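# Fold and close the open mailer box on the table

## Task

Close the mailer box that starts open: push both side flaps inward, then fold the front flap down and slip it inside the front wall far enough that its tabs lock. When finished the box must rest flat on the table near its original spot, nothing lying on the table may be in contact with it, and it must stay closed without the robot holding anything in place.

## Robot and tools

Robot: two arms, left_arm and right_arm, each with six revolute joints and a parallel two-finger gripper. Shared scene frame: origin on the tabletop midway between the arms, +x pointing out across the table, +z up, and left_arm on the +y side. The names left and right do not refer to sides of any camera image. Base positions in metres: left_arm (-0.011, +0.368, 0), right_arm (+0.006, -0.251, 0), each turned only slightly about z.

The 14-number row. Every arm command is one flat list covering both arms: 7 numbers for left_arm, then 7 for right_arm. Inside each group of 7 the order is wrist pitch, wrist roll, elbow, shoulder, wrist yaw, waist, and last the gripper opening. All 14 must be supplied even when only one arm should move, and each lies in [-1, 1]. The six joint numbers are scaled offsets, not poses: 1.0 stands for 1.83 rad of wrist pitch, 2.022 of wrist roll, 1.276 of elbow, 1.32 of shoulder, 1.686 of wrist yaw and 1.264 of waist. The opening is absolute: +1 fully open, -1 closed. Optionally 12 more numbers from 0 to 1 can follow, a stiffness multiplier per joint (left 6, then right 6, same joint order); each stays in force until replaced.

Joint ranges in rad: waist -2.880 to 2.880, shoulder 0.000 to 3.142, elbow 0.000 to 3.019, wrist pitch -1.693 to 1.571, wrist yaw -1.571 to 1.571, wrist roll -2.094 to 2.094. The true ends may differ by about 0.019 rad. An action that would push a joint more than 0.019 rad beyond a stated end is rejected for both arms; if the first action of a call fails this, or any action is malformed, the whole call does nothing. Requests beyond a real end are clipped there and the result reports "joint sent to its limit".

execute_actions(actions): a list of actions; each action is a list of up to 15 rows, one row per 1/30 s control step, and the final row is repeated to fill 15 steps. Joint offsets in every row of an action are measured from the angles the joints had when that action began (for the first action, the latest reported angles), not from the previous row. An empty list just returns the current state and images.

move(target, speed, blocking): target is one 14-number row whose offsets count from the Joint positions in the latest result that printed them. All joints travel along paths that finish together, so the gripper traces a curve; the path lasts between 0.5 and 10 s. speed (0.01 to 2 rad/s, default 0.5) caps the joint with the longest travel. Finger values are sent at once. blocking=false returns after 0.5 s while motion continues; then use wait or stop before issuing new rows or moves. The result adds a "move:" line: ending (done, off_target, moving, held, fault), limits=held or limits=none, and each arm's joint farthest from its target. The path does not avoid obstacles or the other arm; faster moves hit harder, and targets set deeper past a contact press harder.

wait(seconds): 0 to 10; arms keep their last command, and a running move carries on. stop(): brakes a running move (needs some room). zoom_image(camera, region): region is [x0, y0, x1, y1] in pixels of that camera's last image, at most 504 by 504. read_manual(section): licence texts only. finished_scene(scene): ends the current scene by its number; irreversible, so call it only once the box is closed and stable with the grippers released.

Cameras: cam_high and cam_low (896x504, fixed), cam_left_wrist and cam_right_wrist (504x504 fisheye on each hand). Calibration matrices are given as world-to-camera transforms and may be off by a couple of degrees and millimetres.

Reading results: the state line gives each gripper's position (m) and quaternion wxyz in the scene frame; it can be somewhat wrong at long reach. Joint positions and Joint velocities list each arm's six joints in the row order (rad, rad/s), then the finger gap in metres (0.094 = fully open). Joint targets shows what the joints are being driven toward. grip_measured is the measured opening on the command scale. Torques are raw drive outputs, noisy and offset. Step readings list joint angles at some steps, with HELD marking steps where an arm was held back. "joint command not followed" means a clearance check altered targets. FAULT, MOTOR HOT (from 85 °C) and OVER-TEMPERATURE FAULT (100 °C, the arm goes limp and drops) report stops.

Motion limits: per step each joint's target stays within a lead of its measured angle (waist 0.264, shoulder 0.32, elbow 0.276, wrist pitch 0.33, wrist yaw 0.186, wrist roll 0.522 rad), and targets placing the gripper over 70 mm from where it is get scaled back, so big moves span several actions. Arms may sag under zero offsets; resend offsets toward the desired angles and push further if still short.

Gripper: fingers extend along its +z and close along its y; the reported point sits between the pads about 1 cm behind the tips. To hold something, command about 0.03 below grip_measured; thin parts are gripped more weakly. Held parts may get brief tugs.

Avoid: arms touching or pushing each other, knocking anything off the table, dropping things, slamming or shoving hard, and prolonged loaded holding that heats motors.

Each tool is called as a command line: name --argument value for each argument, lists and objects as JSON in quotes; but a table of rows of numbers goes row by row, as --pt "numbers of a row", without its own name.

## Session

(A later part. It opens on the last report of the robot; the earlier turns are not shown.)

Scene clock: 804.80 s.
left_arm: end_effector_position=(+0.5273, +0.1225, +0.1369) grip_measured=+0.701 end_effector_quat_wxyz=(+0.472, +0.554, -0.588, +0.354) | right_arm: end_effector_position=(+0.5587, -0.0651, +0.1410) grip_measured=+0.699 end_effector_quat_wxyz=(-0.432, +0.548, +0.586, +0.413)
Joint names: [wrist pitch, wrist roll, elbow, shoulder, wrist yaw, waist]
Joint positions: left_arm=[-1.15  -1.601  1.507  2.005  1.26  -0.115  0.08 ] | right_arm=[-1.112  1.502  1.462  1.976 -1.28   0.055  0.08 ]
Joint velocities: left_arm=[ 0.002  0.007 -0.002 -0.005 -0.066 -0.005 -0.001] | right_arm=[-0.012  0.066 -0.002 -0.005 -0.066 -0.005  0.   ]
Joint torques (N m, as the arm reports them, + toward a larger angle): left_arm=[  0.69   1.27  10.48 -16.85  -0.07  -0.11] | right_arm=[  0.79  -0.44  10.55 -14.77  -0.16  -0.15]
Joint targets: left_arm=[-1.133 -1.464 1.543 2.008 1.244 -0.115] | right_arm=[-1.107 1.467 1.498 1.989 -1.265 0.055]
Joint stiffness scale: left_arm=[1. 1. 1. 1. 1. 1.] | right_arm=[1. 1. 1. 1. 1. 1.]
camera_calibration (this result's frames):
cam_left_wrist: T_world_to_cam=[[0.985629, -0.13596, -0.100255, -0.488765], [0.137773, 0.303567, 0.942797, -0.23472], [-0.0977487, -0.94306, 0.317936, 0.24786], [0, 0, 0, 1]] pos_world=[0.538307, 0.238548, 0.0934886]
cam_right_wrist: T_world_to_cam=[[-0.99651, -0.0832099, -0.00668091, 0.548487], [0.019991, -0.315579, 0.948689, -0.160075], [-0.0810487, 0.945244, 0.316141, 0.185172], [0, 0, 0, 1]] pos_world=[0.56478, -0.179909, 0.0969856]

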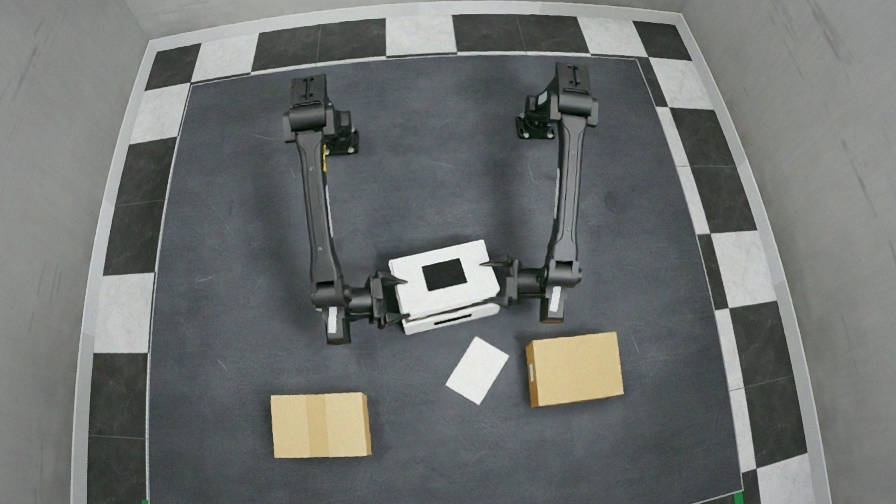

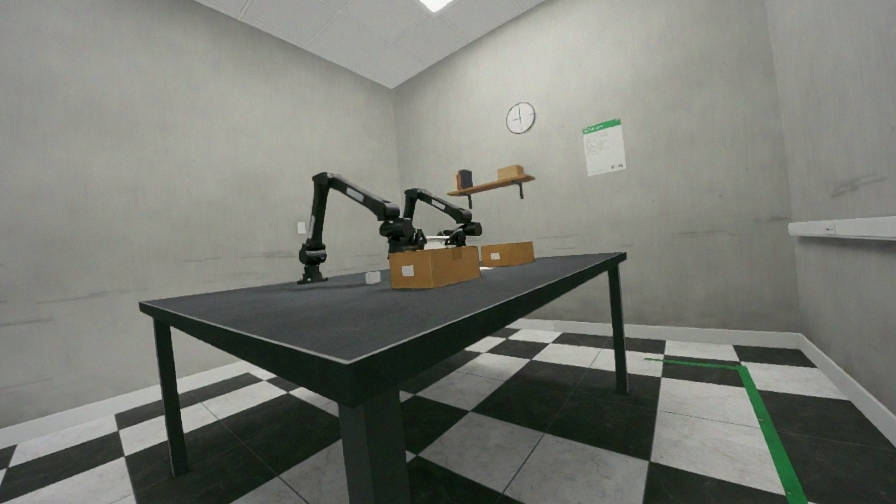

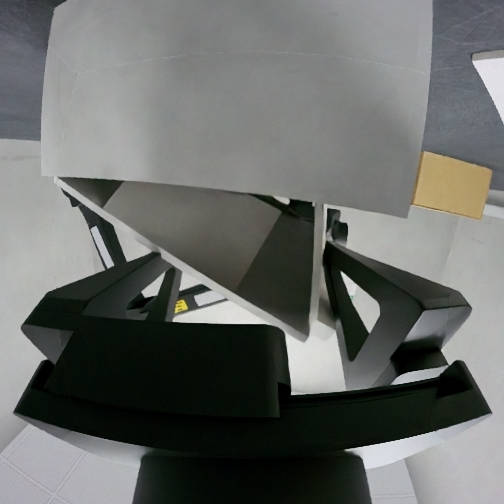

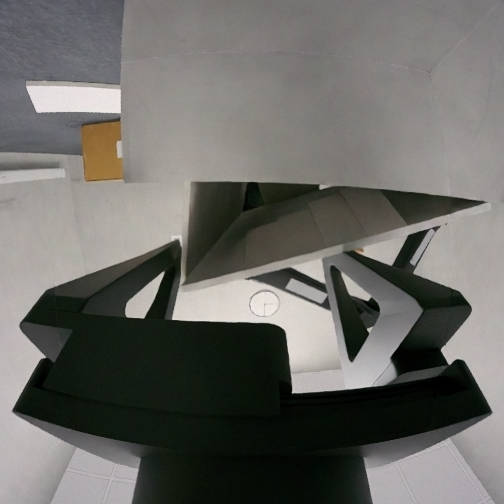

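move --target '[0,0,0.025,0,0,0.09,0.7, 0,-0.01,0.025,0.005,0,0,0.7]' --speed 0.2

move --target '[-0.06,0.79,0.085,-0.045,-0.06,0,-1, 0,-0.01,0.025,0.005,0,0,0.7]' --speed 1

Scene clock: 818.60 s.
left_arm: end_effector_position=(+0.5527, +0.1886, +0.1374) grip_measured=+0.701 end_effector_quat_wxyz=(+0.453, +0.591, -0.549, +0.379) | right_arm: end_effector_position=(+0.5588, -0.0650, +0.1420) grip_measured=+0.699 end_effector_quat_wxyz=(-0.431, +0.545, +0.587, +0.415)
Joint names: [wrist pitch, wrist roll, elbow, shoulder, wrist yaw, waist]
Joint positions: left_arm=[-1.151 -1.614  1.507  2.005  1.264  0.006  0.08 ] | right_arm=[-1.112  1.496  1.462  1.975 -1.283  0.055  0.08 ]
Joint velocities: left_arm=[ 0.002  0.007 -0.002 -0.005  0.037 -0.005 -0.   ] | right_arm=[-0.002 -0.007  0.002 -0.005  0.037 -0.005 -0.001]
Joint torques (N m, as the arm reports them, + toward a larger angle): left_arm=[ -0.03   0.13  10.14 -17.14   0.49  -0.55] | right_arm=[  0.51  -0.16  10.18 -15.45  -0.63   0.15]
Joint targets: left_arm=[-1.150 -1.601 1.539 2.005 1.260 -0.001] | right_arm=[-1.112 1.481 1.494 1.982 -1.280 0.055]
Joint stiffness scale: left_arm=[1. 1. 1. 1. 1. 1.] | right_arm=[1. 1. 1. 1. 1. 1.]
move: off_target (left_arm, right_arm); limits=none; left_arm: farthest joint: the elbow, 0.032 radians from its target (0.032 radians at the start); right_arm: farthest joint: the elbow, 0.032 radians from its target (0.032 radians at the start)
camera_calibration (this result's frames):
cam_left_wrist: T_world_to_cam=[[0.993386, -0.012949, -0.114093, -0.530345], [0.112195, 0.320922, 0.940437, -0.247651], [0.0244374, -0.947017, 0.320253, 0.245422], [0, 0, 0, 1]] pos_world=[0.548625, 0.305028, 0.0937941]
cam_right_wrist: T_world_to_cam=[[-0.996314, -0.0847174, -0.0134437, 0.549276], [0.0143502, -0.319139, 0.947599, -0.157872], [-0.0845686, 0.943914, 0.319178, 0.186154], [0, 0, 0, 1]] pos_world=[0.56526, -0.179563, 0.0975672]

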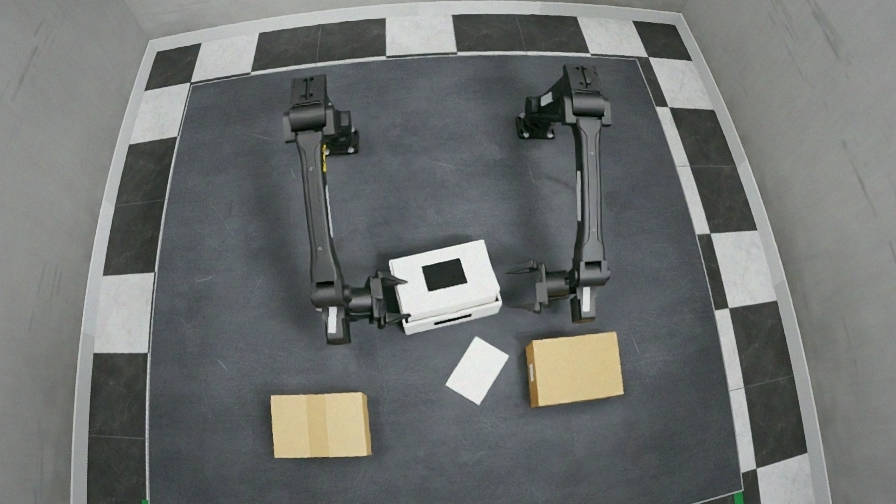

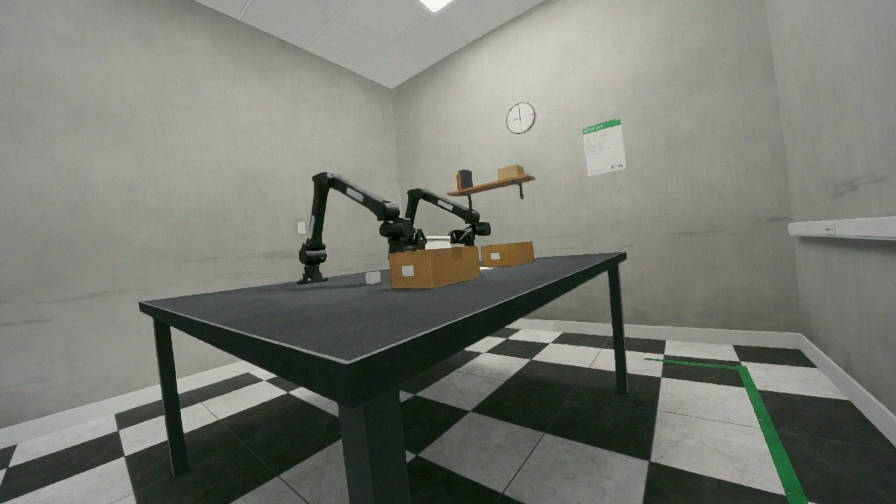

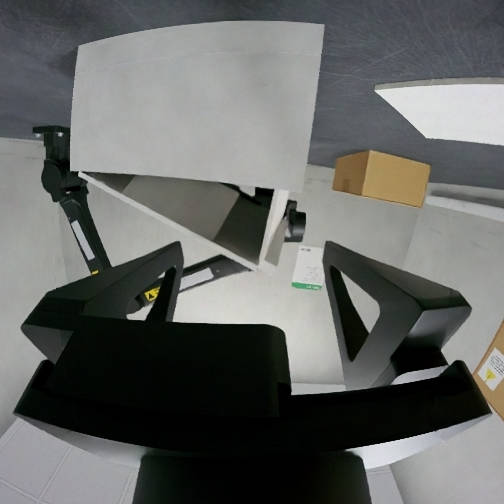

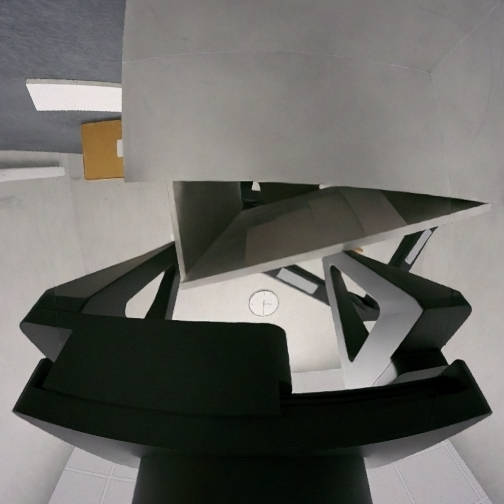

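Scene clock: 821.13 s.
left_arm: end_effector_position=(+0.5571, +0.1943, +0.1578) grip_measured=-0.991 end_effector_quat_wxyz=(-0.054, -0.027, +0.834, -0.549) | right_arm: end_effector_position=(+0.5588, -0.0650, +0.1420) grip_measured=+0.699 end_effector_quat_wxyz=(-0.430, +0.543, +0.588, +0.417)
Joint names: [wrist pitch, wrist roll, elbow, shoulder, wrist yaw, waist]
Joint positions: left_arm=[-1.254 -0.032  1.572  1.981  1.166  0.006  0.   ] | right_arm=[-1.112  1.49   1.462  1.975 -1.283  0.055  0.08 ]
Joint velocities: left_arm=[-0.007 -0.066  0.012  0.005 -0.037 -0.015 -0.001] | right_arm=[-0.017  0.022  0.007  0.005  0.037 -0.005 -0.001]
Joint torques (N m, as the arm reports them, + toward a larger angle): left_arm=[ -0.39   0.26  11.42 -20.01   0.48  -0.08] | right_arm=[  0.63  -0.19  10.22 -15.25  -0.77   0.17]
Joint targets: left_arm=[-1.261 -0.016 1.615 1.946 1.162 0.006] | right_arm=[-1.112 1.476 1.494 1.982 -1.283 0.055]
Joint stiffness scale: left_arm=[1. 1. 1. 1. 1. 1.] | right_arm=[1. 1. 1. 1. 1. 1.]
move: off_target (left_arm, right_arm); limits=none; left_arm: farthest joint: the elbow, 0.043 radians from its target (0.109 radians at the start); right_arm: farthest joint: the elbow, 0.032 radians from its target (0.032 radians at the start)
camera_calibration (this result's frames):
cam_left_wrist: T_world_to_cam=[[0.100866, -0.394358, 0.913405, -0.123095], [-0.762624, 0.558953, 0.325541, 0.268996], [-0.63893, -0.72942, -0.244367, 0.660575], [0, 0, 0, 1]] pos_world=[0.639619, 0.282937, 0.186289]
cam_right_wrist: T_world_to_cam=[[-0.996103, -0.0862198, -0.0185627, 0.549788], [0.00998714, -0.31939, 0.947571, -0.155446], [-0.0876281, 0.943693, 0.319006, 0.187874], [0, 0, 0, 1]] pos_world=[0.565661, -0.179541, 0.0975689]

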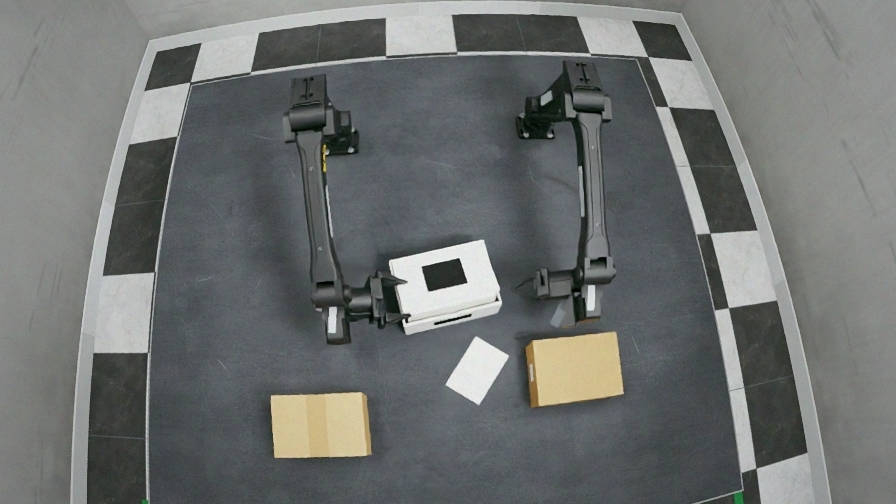

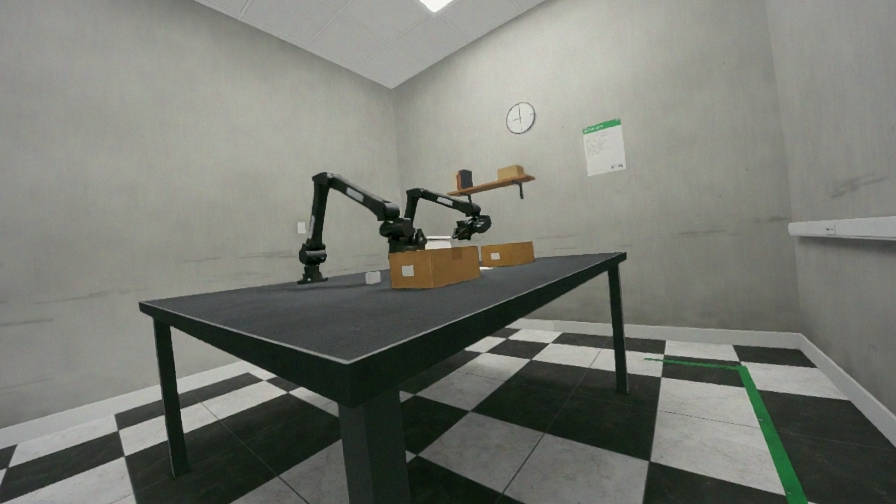

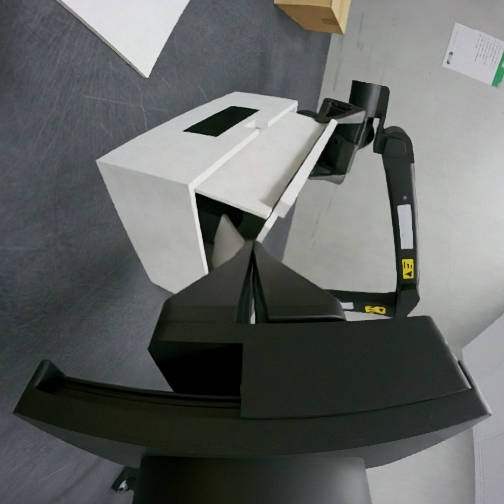

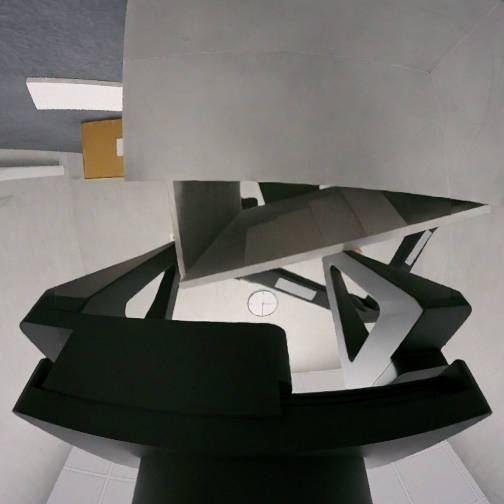

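move --target '[-0.1,0,0.095,-0.1,-0.1,0,-1, 0,-0.005,0.025,0.005,0,0,0.7]'

move --target '[0,0,0.03,-0.01,-0.12,-0.2,-1, 0,-0.005,0.025,0.005,0,0,0.7]'

Scene clock: 838.23 s.
left_arm: end_effector_position=(+0.5440, +0.2080, +0.2341) grip_measured=-0.991 end_effector_quat_wxyz=(-0.038, -0.015, +0.877, -0.479) | right_arm: end_effector_position=(+0.5588, -0.0650, +0.1420) grip_measured=+0.699 end_effector_quat_wxyz=(-0.430, +0.543, +0.588, +0.417)
Joint names: [wrist pitch, wrist roll, elbow, shoulder, wrist yaw, waist]
Joint positions: left_arm=[-1.429 -0.032  1.66   1.856  1.001  0.006  0.   ] | right_arm=[-1.112  1.49   1.462  1.975 -1.283  0.055  0.08 ]
Joint velocities: left_arm=[-0.002  0.037 -0.012 -0.015  0.037 -0.005  0.   ] | right_arm=[ 0.007 -0.037  0.012 -0.005 -0.066  0.015  0.   ]
Joint torques (N m, as the arm reports them, + toward a larger angle): left_arm=[ -0.26   0.1   11.27 -17.04   0.43  -0.02] | right_arm=[  0.51  -0.09  10.3  -15.55  -0.75   0.26]
Joint targets: left_arm=[-1.436 -0.032 1.693 1.849 0.998 0.006] | right_arm=[-1.112 1.480 1.494 1.982 -1.283 0.055]
Joint stiffness scale: left_arm=[1. 1. 1. 1. 1. 1.] | right_arm=[1. 1. 1. 1. 1. 1.]
move: off_target (left_arm, right_arm); limits=none; left_arm: farthest joint: the elbow, 0.033 radians from its target (0.121 radians at the start); right_arm: farthest joint: the elbow, 0.032 radians from its target (0.032 radians at the start)
camera_calibration (this result's frames):
cam_left_wrist: T_world_to_cam=[[0.0578837, -0.539171, 0.840205, -0.115472], [-0.771104, 0.510395, 0.380651, 0.228372], [-0.634072, -0.669919, -0.386214, 0.699004], [0, 0, 0, 1]] pos_world=[0.626002, 0.289457, 0.280055]
cam_right_wrist: T_world_to_cam=[[-0.996103, -0.0862198, -0.0185627, 0.549788], [0.00998714, -0.31939, 0.947571, -0.155446], [-0.0876281, 0.943693, 0.319006, 0.187874], [0, 0, 0, 1]] pos_world=[0.565661, -0.179541, 0.0975689]

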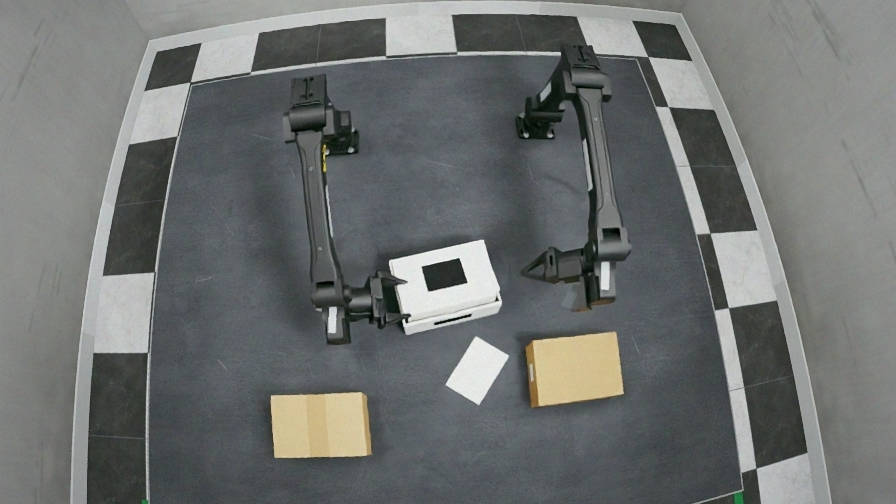

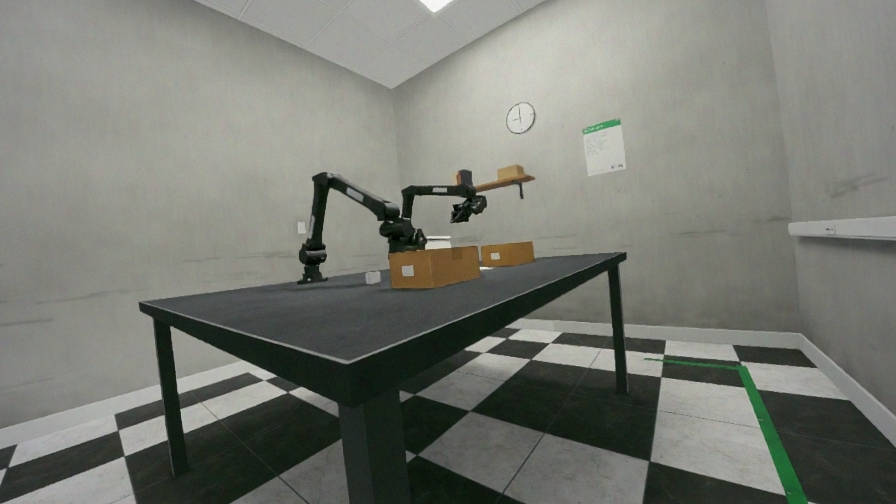

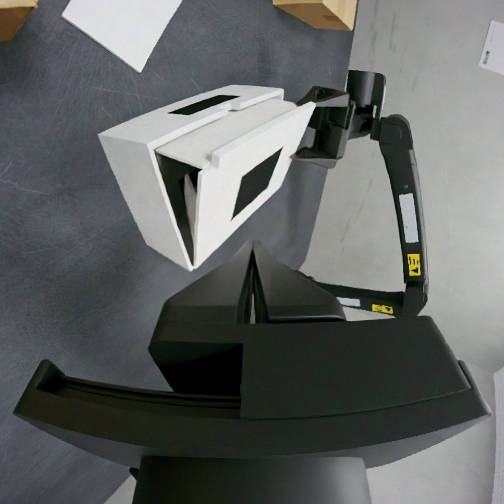

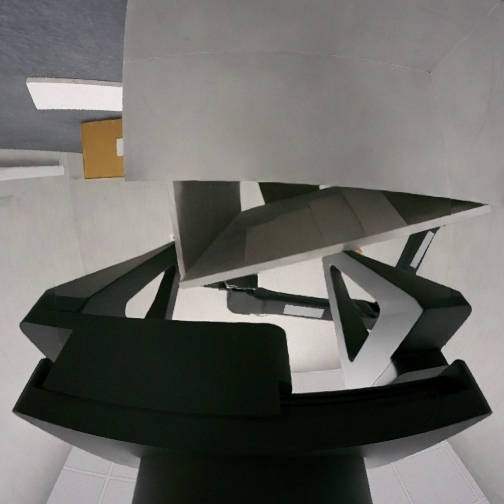

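Scene clock: 839.50 s.
left_arm: end_effector_position=(+0.4901, +0.0953, +0.2063) grip_measured=-0.991 end_effector_quat_wxyz=(-0.086, +0.103, +0.915, -0.381) | right_arm: end_effector_position=(+0.5588, -0.0650, +0.1420) grip_measured=+0.699 end_effector_quat_wxyz=(-0.430, +0.543, +0.588, +0.417)
Joint names: [wrist pitch, wrist roll, elbow, shoulder, wrist yaw, waist]
Joint positions: left_arm=[-1.429 -0.032  1.657  1.856  0.802 -0.247  0.   ] | right_arm=[-1.112  1.49   1.462  1.975 -1.283  0.055  0.08 ]
Joint velocities: left_arm=[ 0.002  0.007 -0.022 -0.015 -0.037 -0.015 -0.   ] | right_arm=[ 0.002  0.051  0.007 -0.015  0.022 -0.015  0.001]
Joint torques (N m, as the arm reports them, + toward a larger angle): left_arm=[  0.04   0.09  11.87 -17.23   0.34  -0.19] | right_arm=[  0.4   -0.11  10.35 -15.58  -0.73   0.18]
Joint targets: left_arm=[-1.429 -0.032 1.698 1.843 0.799 -0.247] | right_arm=[-1.112 1.480 1.494 1.982 -1.283 0.055]
Joint stiffness scale: left_arm=[1. 1. 1. 1. 1. 1.] | right_arm=[1. 1. 1. 1. 1. 1.]
move: off_target (left_arm, right_arm); limits=none; left_arm: farthest joint: the elbow, 0.041 radians from its target (0.038 radians at the start); right_arm: farthest joint: the elbow, 0.032 radians from its target (0.032 radians at the start)
camera_calibration (this result's frames):
cam_left_wrist: T_world_to_cam=[[-0.125883, -0.685115, 0.717475, -0.0204257], [-0.634123, 0.611757, 0.472906, 0.159036], [-0.762916, -0.395437, -0.511458, 0.641397], [0, 0, 0, 1]] pos_world=[0.58761, 0.142347, 0.267493]
cam_right_wrist: T_world_to_cam=[[-0.996103, -0.0862198, -0.0185627, 0.549788], [0.00998714, -0.31939, 0.947571, -0.155446], [-0.0876281, 0.943693, 0.319006, 0.187874], [0, 0, 0, 1]] pos_world=[0.565661, -0.179541, 0.0975689]

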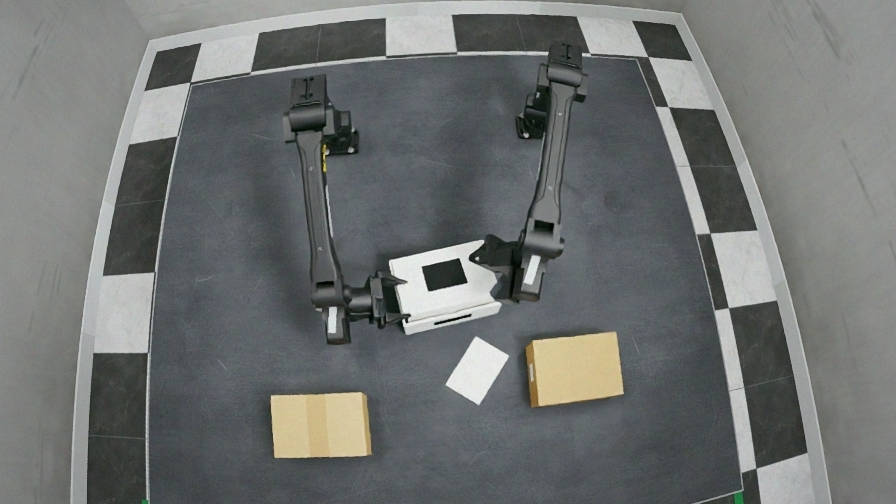

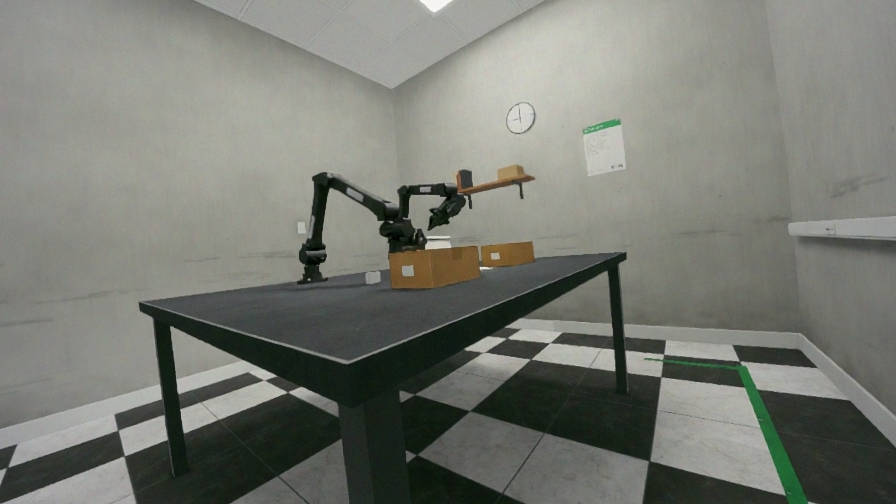

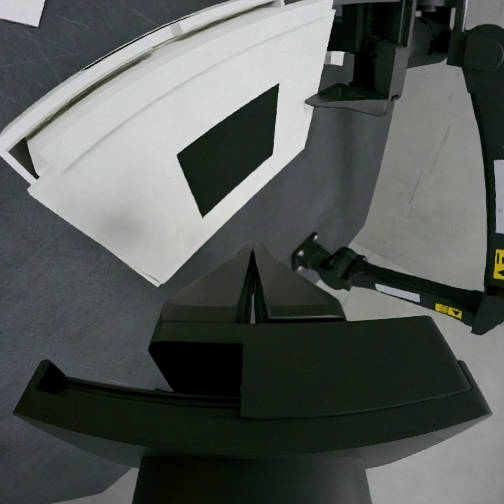

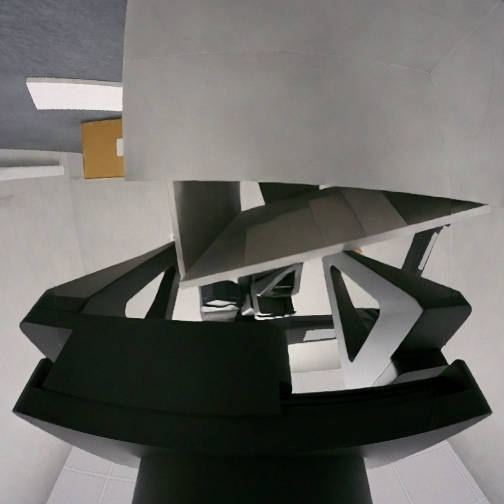

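move --target '[0.04,0,0.09,0.12,0,-0.025,-1, 0,-0.005,0.025,0.005,0,0,0.7]' --speed 0.2

Scene clock: 847.73 s.
left_arm: end_effector_position=(+0.5194, +0.0709, +0.1524) grip_measured=-0.991 end_effector_quat_wxyz=(-0.095, +0.113, +0.913, -0.380) | right_arm: end_effector_position=(+0.5588, -0.0650, +0.1420) grip_measured=+0.699 end_effector_quat_wxyz=(-0.430, +0.543, +0.588, +0.417)
Joint names: [wrist pitch, wrist roll, elbow, shoulder, wrist yaw, waist]
Joint positions: left_arm=[-1.364 -0.032  1.724  1.995  0.802 -0.273  0.   ] | right_arm=[-1.112  1.49   1.462  1.975 -1.283  0.055  0.08 ]
Joint velocities: left_arm=[-0.012 -0.051  0.002  0.005 -0.007 -0.005 -0.001] | right_arm=[ 0.002  0.022 -0.012  0.005  0.022 -0.015  0.001]
Joint torques (N m, as the arm reports them, + toward a larger angle): left_arm=[  0.44   0.09  12.35 -16.42   0.49  -0.23] | right_arm=[  0.66  -0.12  10.28 -15.59  -0.76  -0.29]
Joint targets: left_arm=[-1.356 -0.032 1.772 2.014 0.802 -0.278] | right_arm=[-1.112 1.480 1.494 1.982 -1.283 0.055]
Joint stiffness scale: left_arm=[1. 1. 1. 1. 1. 1.] | right_arm=[1. 1. 1. 1. 1. 1.]
move: off_target (left_arm, right_arm); limits=none; left_arm: farthest joint: the elbow, 0.048 radians from its target (0.115 radians at the start); right_arm: farthest joint: the elbow, 0.032 radians from its target (0.032 radians at the start)
camera_calibration (this result's frames):
cam_left_wrist: T_world_to_cam=[[-0.138653, -0.683182, 0.716964, 0.0117468], [-0.614754, 0.626963, 0.478534, 0.206033], [-0.776436, -0.374406, -0.506919, 0.631388], [0, 0, 0, 1]] pos_world=[0.618521, 0.115246, 0.213046]
cam_right_wrist: T_world_to_cam=[[-0.996103, -0.0862198, -0.0185627, 0.549788], [0.00998714, -0.31939, 0.947571, -0.155446], [-0.0876281, 0.943693, 0.319006, 0.187874], [0, 0, 0, 1]] pos_world=[0.565661, -0.179541, 0.0975689]

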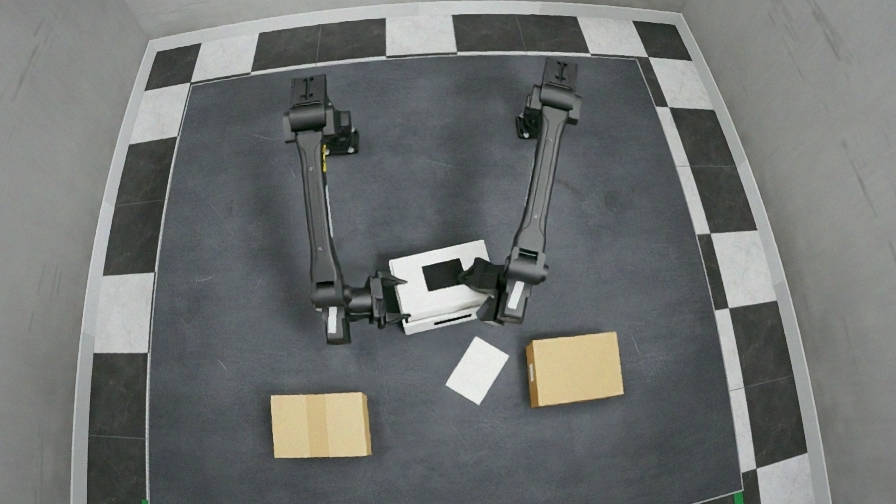

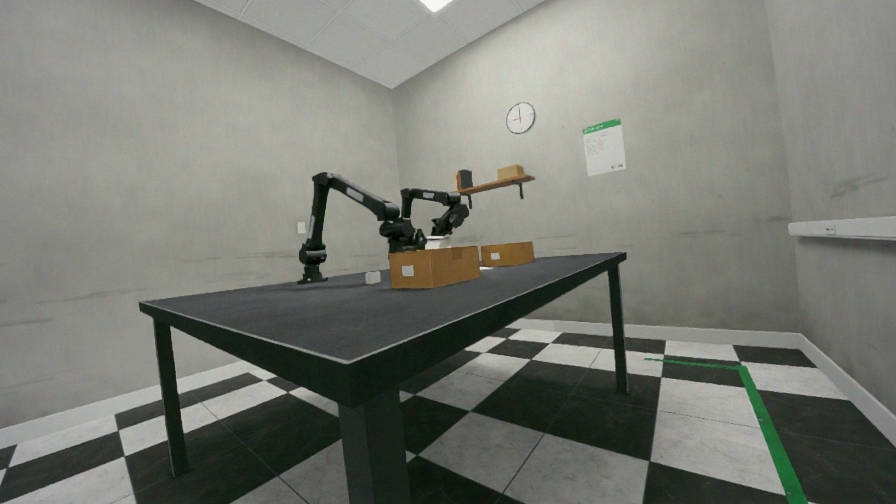

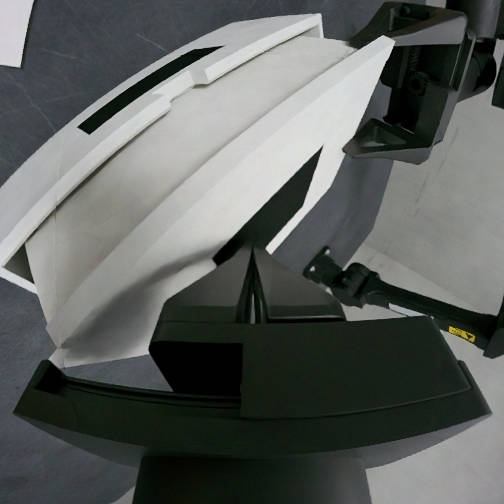

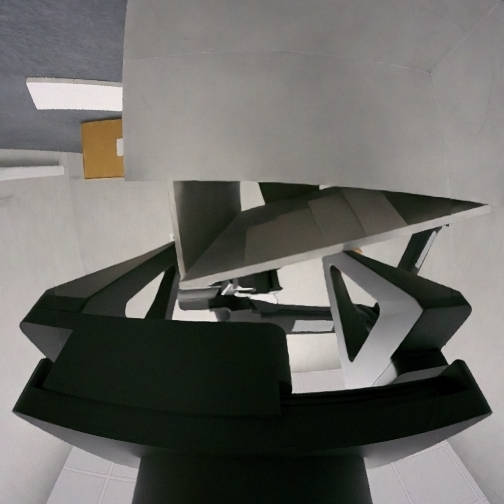

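Lower to contact, then withdraw the right arm.

move --target '[0.015,0,0.04,0.035,0,0,-1, 0,-0.005,0.025,0.005,0,0,0.7]' --speed 0.1

move --target '[0,0,0.035,0.018,0,0,-1, 0,0,0.025,0,0,-0.09,0.7]' --speed 0.2

Scene clock: 856.50 s.
left_arm: end_effector_position=(+0.5240, +0.0692, +0.1460) grip_measured=-0.992 end_effector_quat_wxyz=(-0.092, +0.114, +0.913, -0.381) | right_arm: end_effector_position=(+0.5588, -0.0651, +0.1409) grip_measured=+0.699 end_effector_quat_wxyz=(-0.430, +0.544, +0.589, +0.415)
Joint names: [wrist pitch, wrist roll, elbow, shoulder, wrist yaw, waist]
Joint positions: left_arm=[-1.35  -0.032  1.731  2.01   0.804 -0.273  0.   ] | right_arm=[-1.112  1.49   1.462  1.976 -1.281  0.055  0.08 ]
Joint velocities: left_arm=[-0.007 -0.037 -0.012  0.005 -0.125 -0.005 -0.001] | right_arm=[-0.012 -0.022  0.002 -0.005  0.081 -0.005  0.001]
Joint torques (N m, as the arm reports them, + toward a larger angle): left_arm=[  0.65   0.09  11.96 -15.67   0.42  -0.05] | right_arm=[  0.52  -0.13  10.39 -15.64  -0.87  -0.7 ]
Joint targets: left_arm=[-1.337 -0.032 1.775 2.041 0.802 -0.273] | right_arm=[-1.112 1.480 1.494 1.982 -1.283 0.055]
Joint stiffness scale: left_arm=[1. 1. 1. 1. 1. 1.] | right_arm=[1. 1. 1. 1. 1. 1.]
move: off_target (left_arm, right_arm); limits=none; left_arm: farthest joint: the elbow, 0.044 radians from its target (0.051 radians at the start); right_arm: farthest joint: the elbow, 0.032 radians from its target (0.032 radians at the start)
camera_calibration (this result's frames):
cam_left_wrist: T_world_to_cam=[[-0.141916, -0.681001, 0.7184, 0.017242], [-0.61702, 0.628361, 0.47376, 0.21482], [-0.774045, -0.376033, -0.509366, 0.630327], [0, 0, 0, 1]] pos_world=[0.622896, 0.113781, 0.206907]
cam_right_wrist: T_world_to_cam=[[-0.996109, -0.0864143, -0.0172948, 0.549562], [0.0110179, -0.31682, 0.948422, -0.155017], [-0.0874365, 0.944541, 0.316539, 0.188629], [0, 0, 0, 1]] pos_world=[0.565625, -0.179791, 0.0968179]

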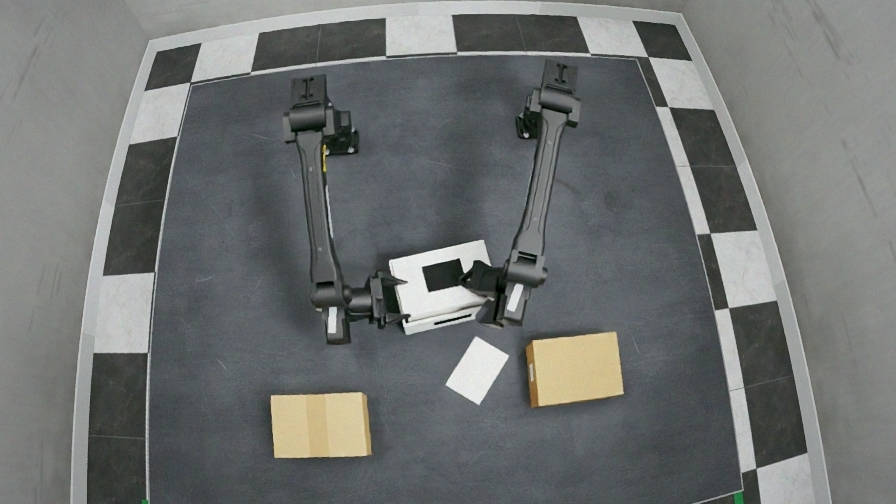

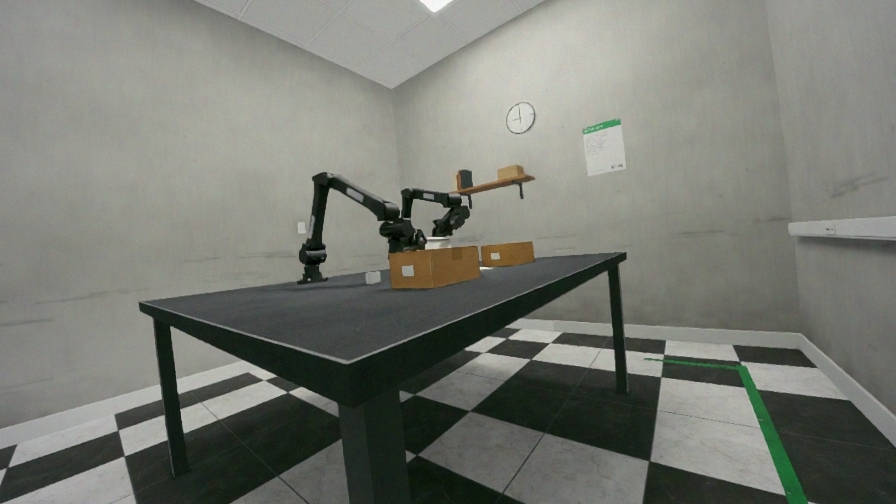

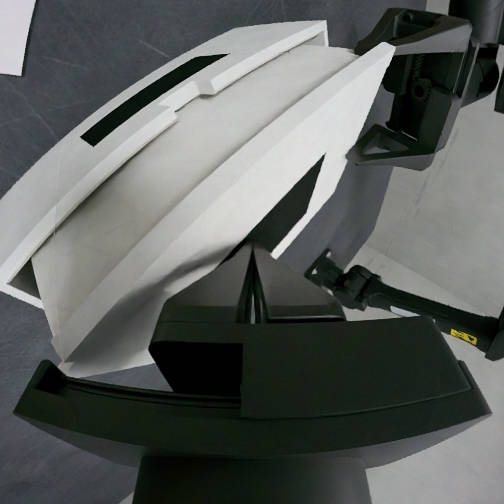

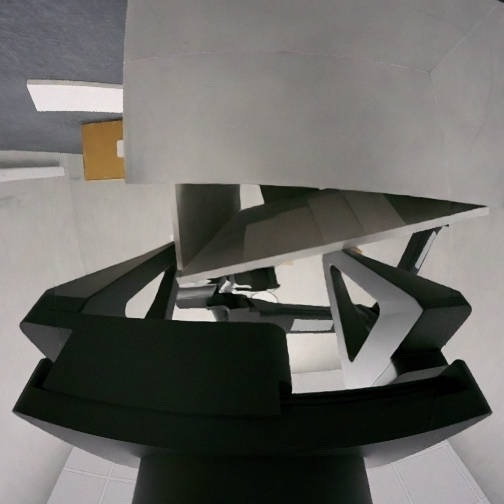

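Scene clock: 857.47 s.
left_arm: end_effector_position=(+0.5240, +0.0692, +0.1460) grip_measured=-0.992 end_effector_quat_wxyz=(-0.092, +0.114, +0.913, -0.381) | right_arm: end_effector_position=(+0.5760, -0.1274, +0.1409) grip_measured=+0.699 end_effector_quat_wxyz=(-0.406, +0.576, +0.558, +0.439)
Joint names: [wrist pitch, wrist roll, elbow, shoulder, wrist yaw, waist]
Joint positions: left_arm=[-1.35  -0.032  1.731  2.01   0.804 -0.273  0.   ] | right_arm=[-1.112  1.49   1.462  1.976 -1.281 -0.056  0.08 ]
Joint velocities: left_arm=[ 0.002 -0.037  0.007  0.005 -0.051 -0.005 -0.   ] | right_arm=[ 0.032 -0.022 -0.022 -0.015 -0.007 -0.005  0.   ]
Joint torques (N m, as the arm reports them, + toward a larger angle): left_arm=[  0.03   0.09  12.01 -16.22   0.5   -0.09] | right_arm=[  0.64  -0.02  10.38 -16.36  -0.72  -0.22]
Joint targets: left_arm=[-1.350 -0.032 1.775 2.034 0.804 -0.273] | right_arm=[-1.112 1.490 1.494 1.976 -1.281 -0.059]
Joint stiffness scale: left_arm=[1. 1. 1. 1. 1. 1.] | right_arm=[1. 1. 1. 1. 1. 1.]
move: off_target (left_arm, right_arm); limits=none; left_arm: farthest joint: the elbow, 0.045 radians from its target (0.045 radians at the start); right_arm: farthest joint: the elbow, 0.032 radians from its target (0.032 radians at the start)
camera_calibration (this result's frames):
cam_left_wrist: T_world_to_cam=[[-0.141916, -0.681001, 0.7184, 0.017242], [-0.61702, 0.628361, 0.47376, 0.21482], [-0.774045, -0.376033, -0.509366, 0.630327], [0, 0, 0, 1]] pos_world=[0.622896, 0.113781, 0.206907]
cam_right_wrist: T_world_to_cam=[[-0.999551, 0.0244681, -0.0172948, 0.577451], [-0.0241477, -0.31609, 0.948422, -0.154612], [0.0177394, 0.948414, 0.316539, 0.188939], [0, 0, 0, 1]] pos_world=[0.570107, -0.242193, 0.0968179]

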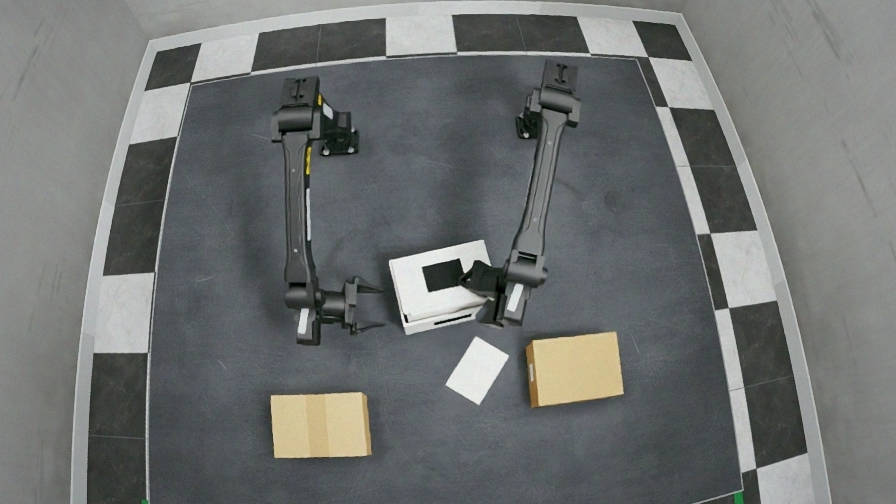

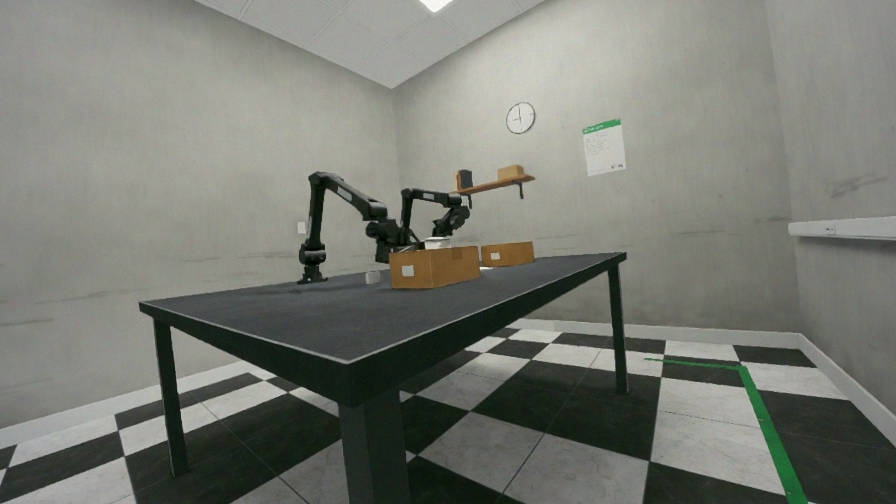

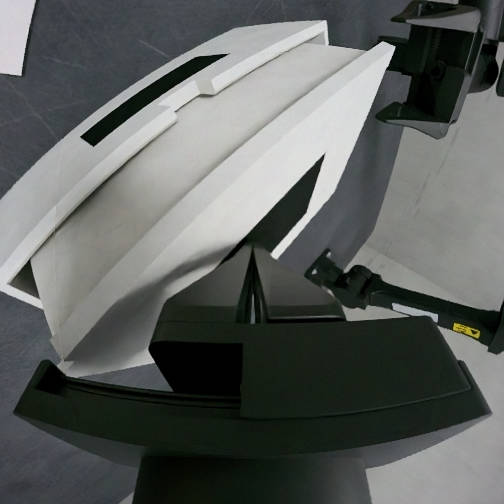

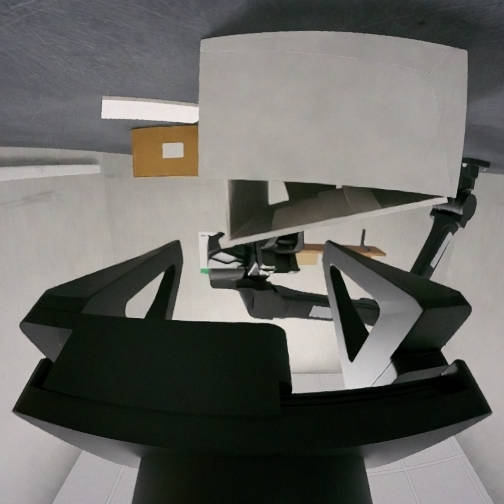

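move --target '[0.04,0,0.035,0.08,0,0,-1, -0.17,-0.73,0.2,-0.1,0.17,0,-1]' --speed 0.7

Scene clock: 870.13 s.
left_arm: end_effector_position=(+0.5362, +0.0648, +0.1128) grip_measured=-0.992 end_effector_quat_wxyz=(-0.091, +0.114, +0.912, -0.383) | right_arm: end_effector_position=(+0.5807, -0.1482, +0.2416) grip_measured=-0.996 end_effector_quat_wxyz=(+0.003, +0.047, +0.877, +0.478)
Joint names: [wrist pitch, wrist roll, elbow, shoulder, wrist yaw, waist]
Joint positions: left_arm=[-1.294 -0.032  1.738  2.071  0.808 -0.273  0.   ] | right_arm=[-1.413  0.026  1.677  1.852 -0.997 -0.056  0.   ]
Joint velocities: left_arm=[-0.007 -0.037 -0.007  0.005  0.007 -0.005 -0.   ] | right_arm=[-0.017  0.007 -0.002 -0.005 -0.022  0.005 -0.001]
Joint torques (N m, as the arm reports them, + toward a larger angle): left_arm=[  0.81   0.09  11.26 -15.07   0.3   -0.11] | right_arm=[  0.36  -0.23  11.88 -16.9   -0.5   -0.07]
Joint targets: left_arm=[-1.277 -0.032 1.775 2.116 0.804 -0.273] | right_arm=[-1.424 0.014 1.717 1.844 -0.994 -0.056]
Joint stiffness scale: left_arm=[1. 1. 1. 1. 1. 1.] | right_arm=[1. 1. 1. 1. 1. 1.]
move: off_target (left_arm, right_arm); limits=none; left_arm: farthest joint: the shoulder, 0.045 radians from its target (0.105 radians at the start); right_arm: farthest joint: the elbow, 0.040 radians from its target (0.255 radians at the start)
camera_calibration (this result's frames):
cam_left_wrist: T_world_to_cam=[[-0.142582, -0.677321, 0.721738, 0.039505], [-0.617739, 0.630634, 0.469786, 0.241499], [-0.773349, -0.378863, -0.508325, 0.620928], [0, 0, 0, 1]] pos_world=[0.635009, 0.109707, 0.173668]
cam_right_wrist: T_world_to_cam=[[-0.077609, -0.558675, -0.825748, 0.157975], [-0.842898, -0.405562, 0.353612, 0.349353], [-0.532446, 0.723465, -0.439431, 0.645438], [0, 0, 0, 1]] pos_world=[0.650391, -0.23701, 0.290538]

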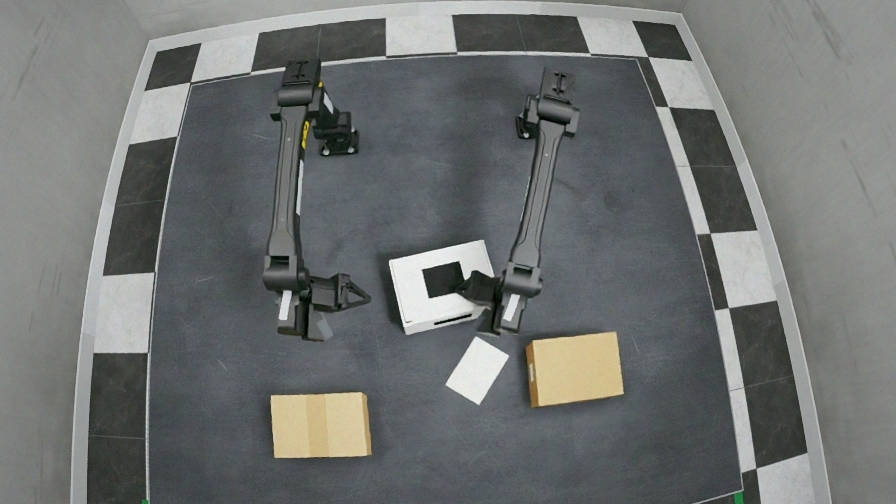

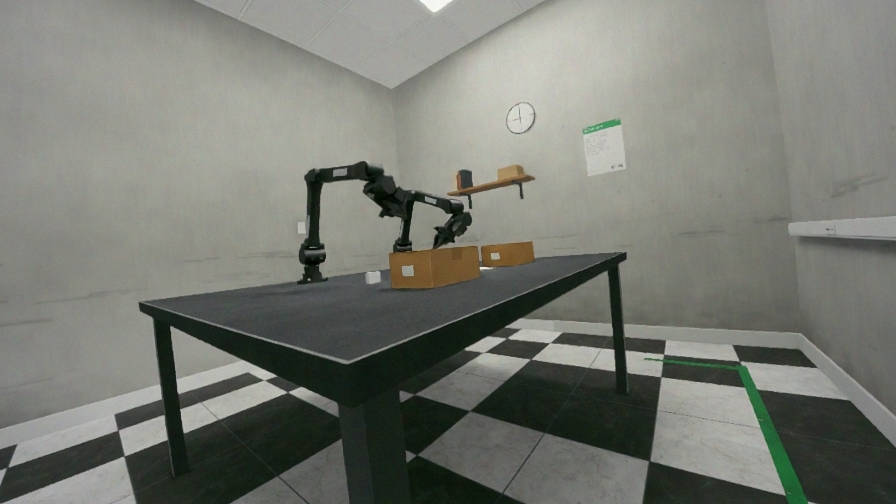

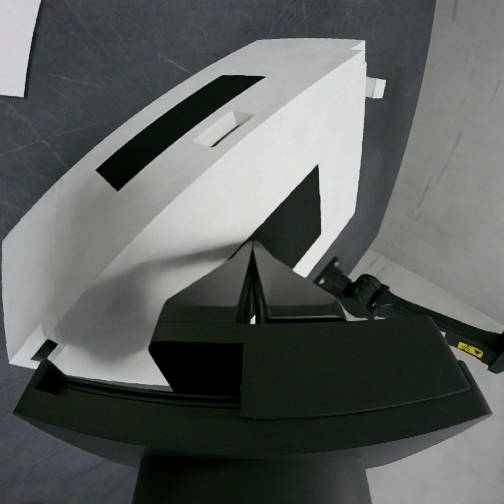

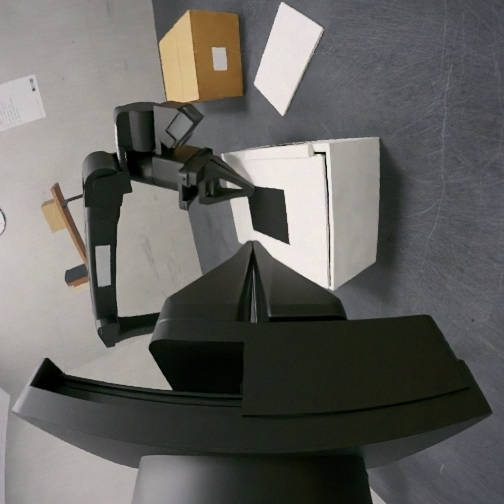

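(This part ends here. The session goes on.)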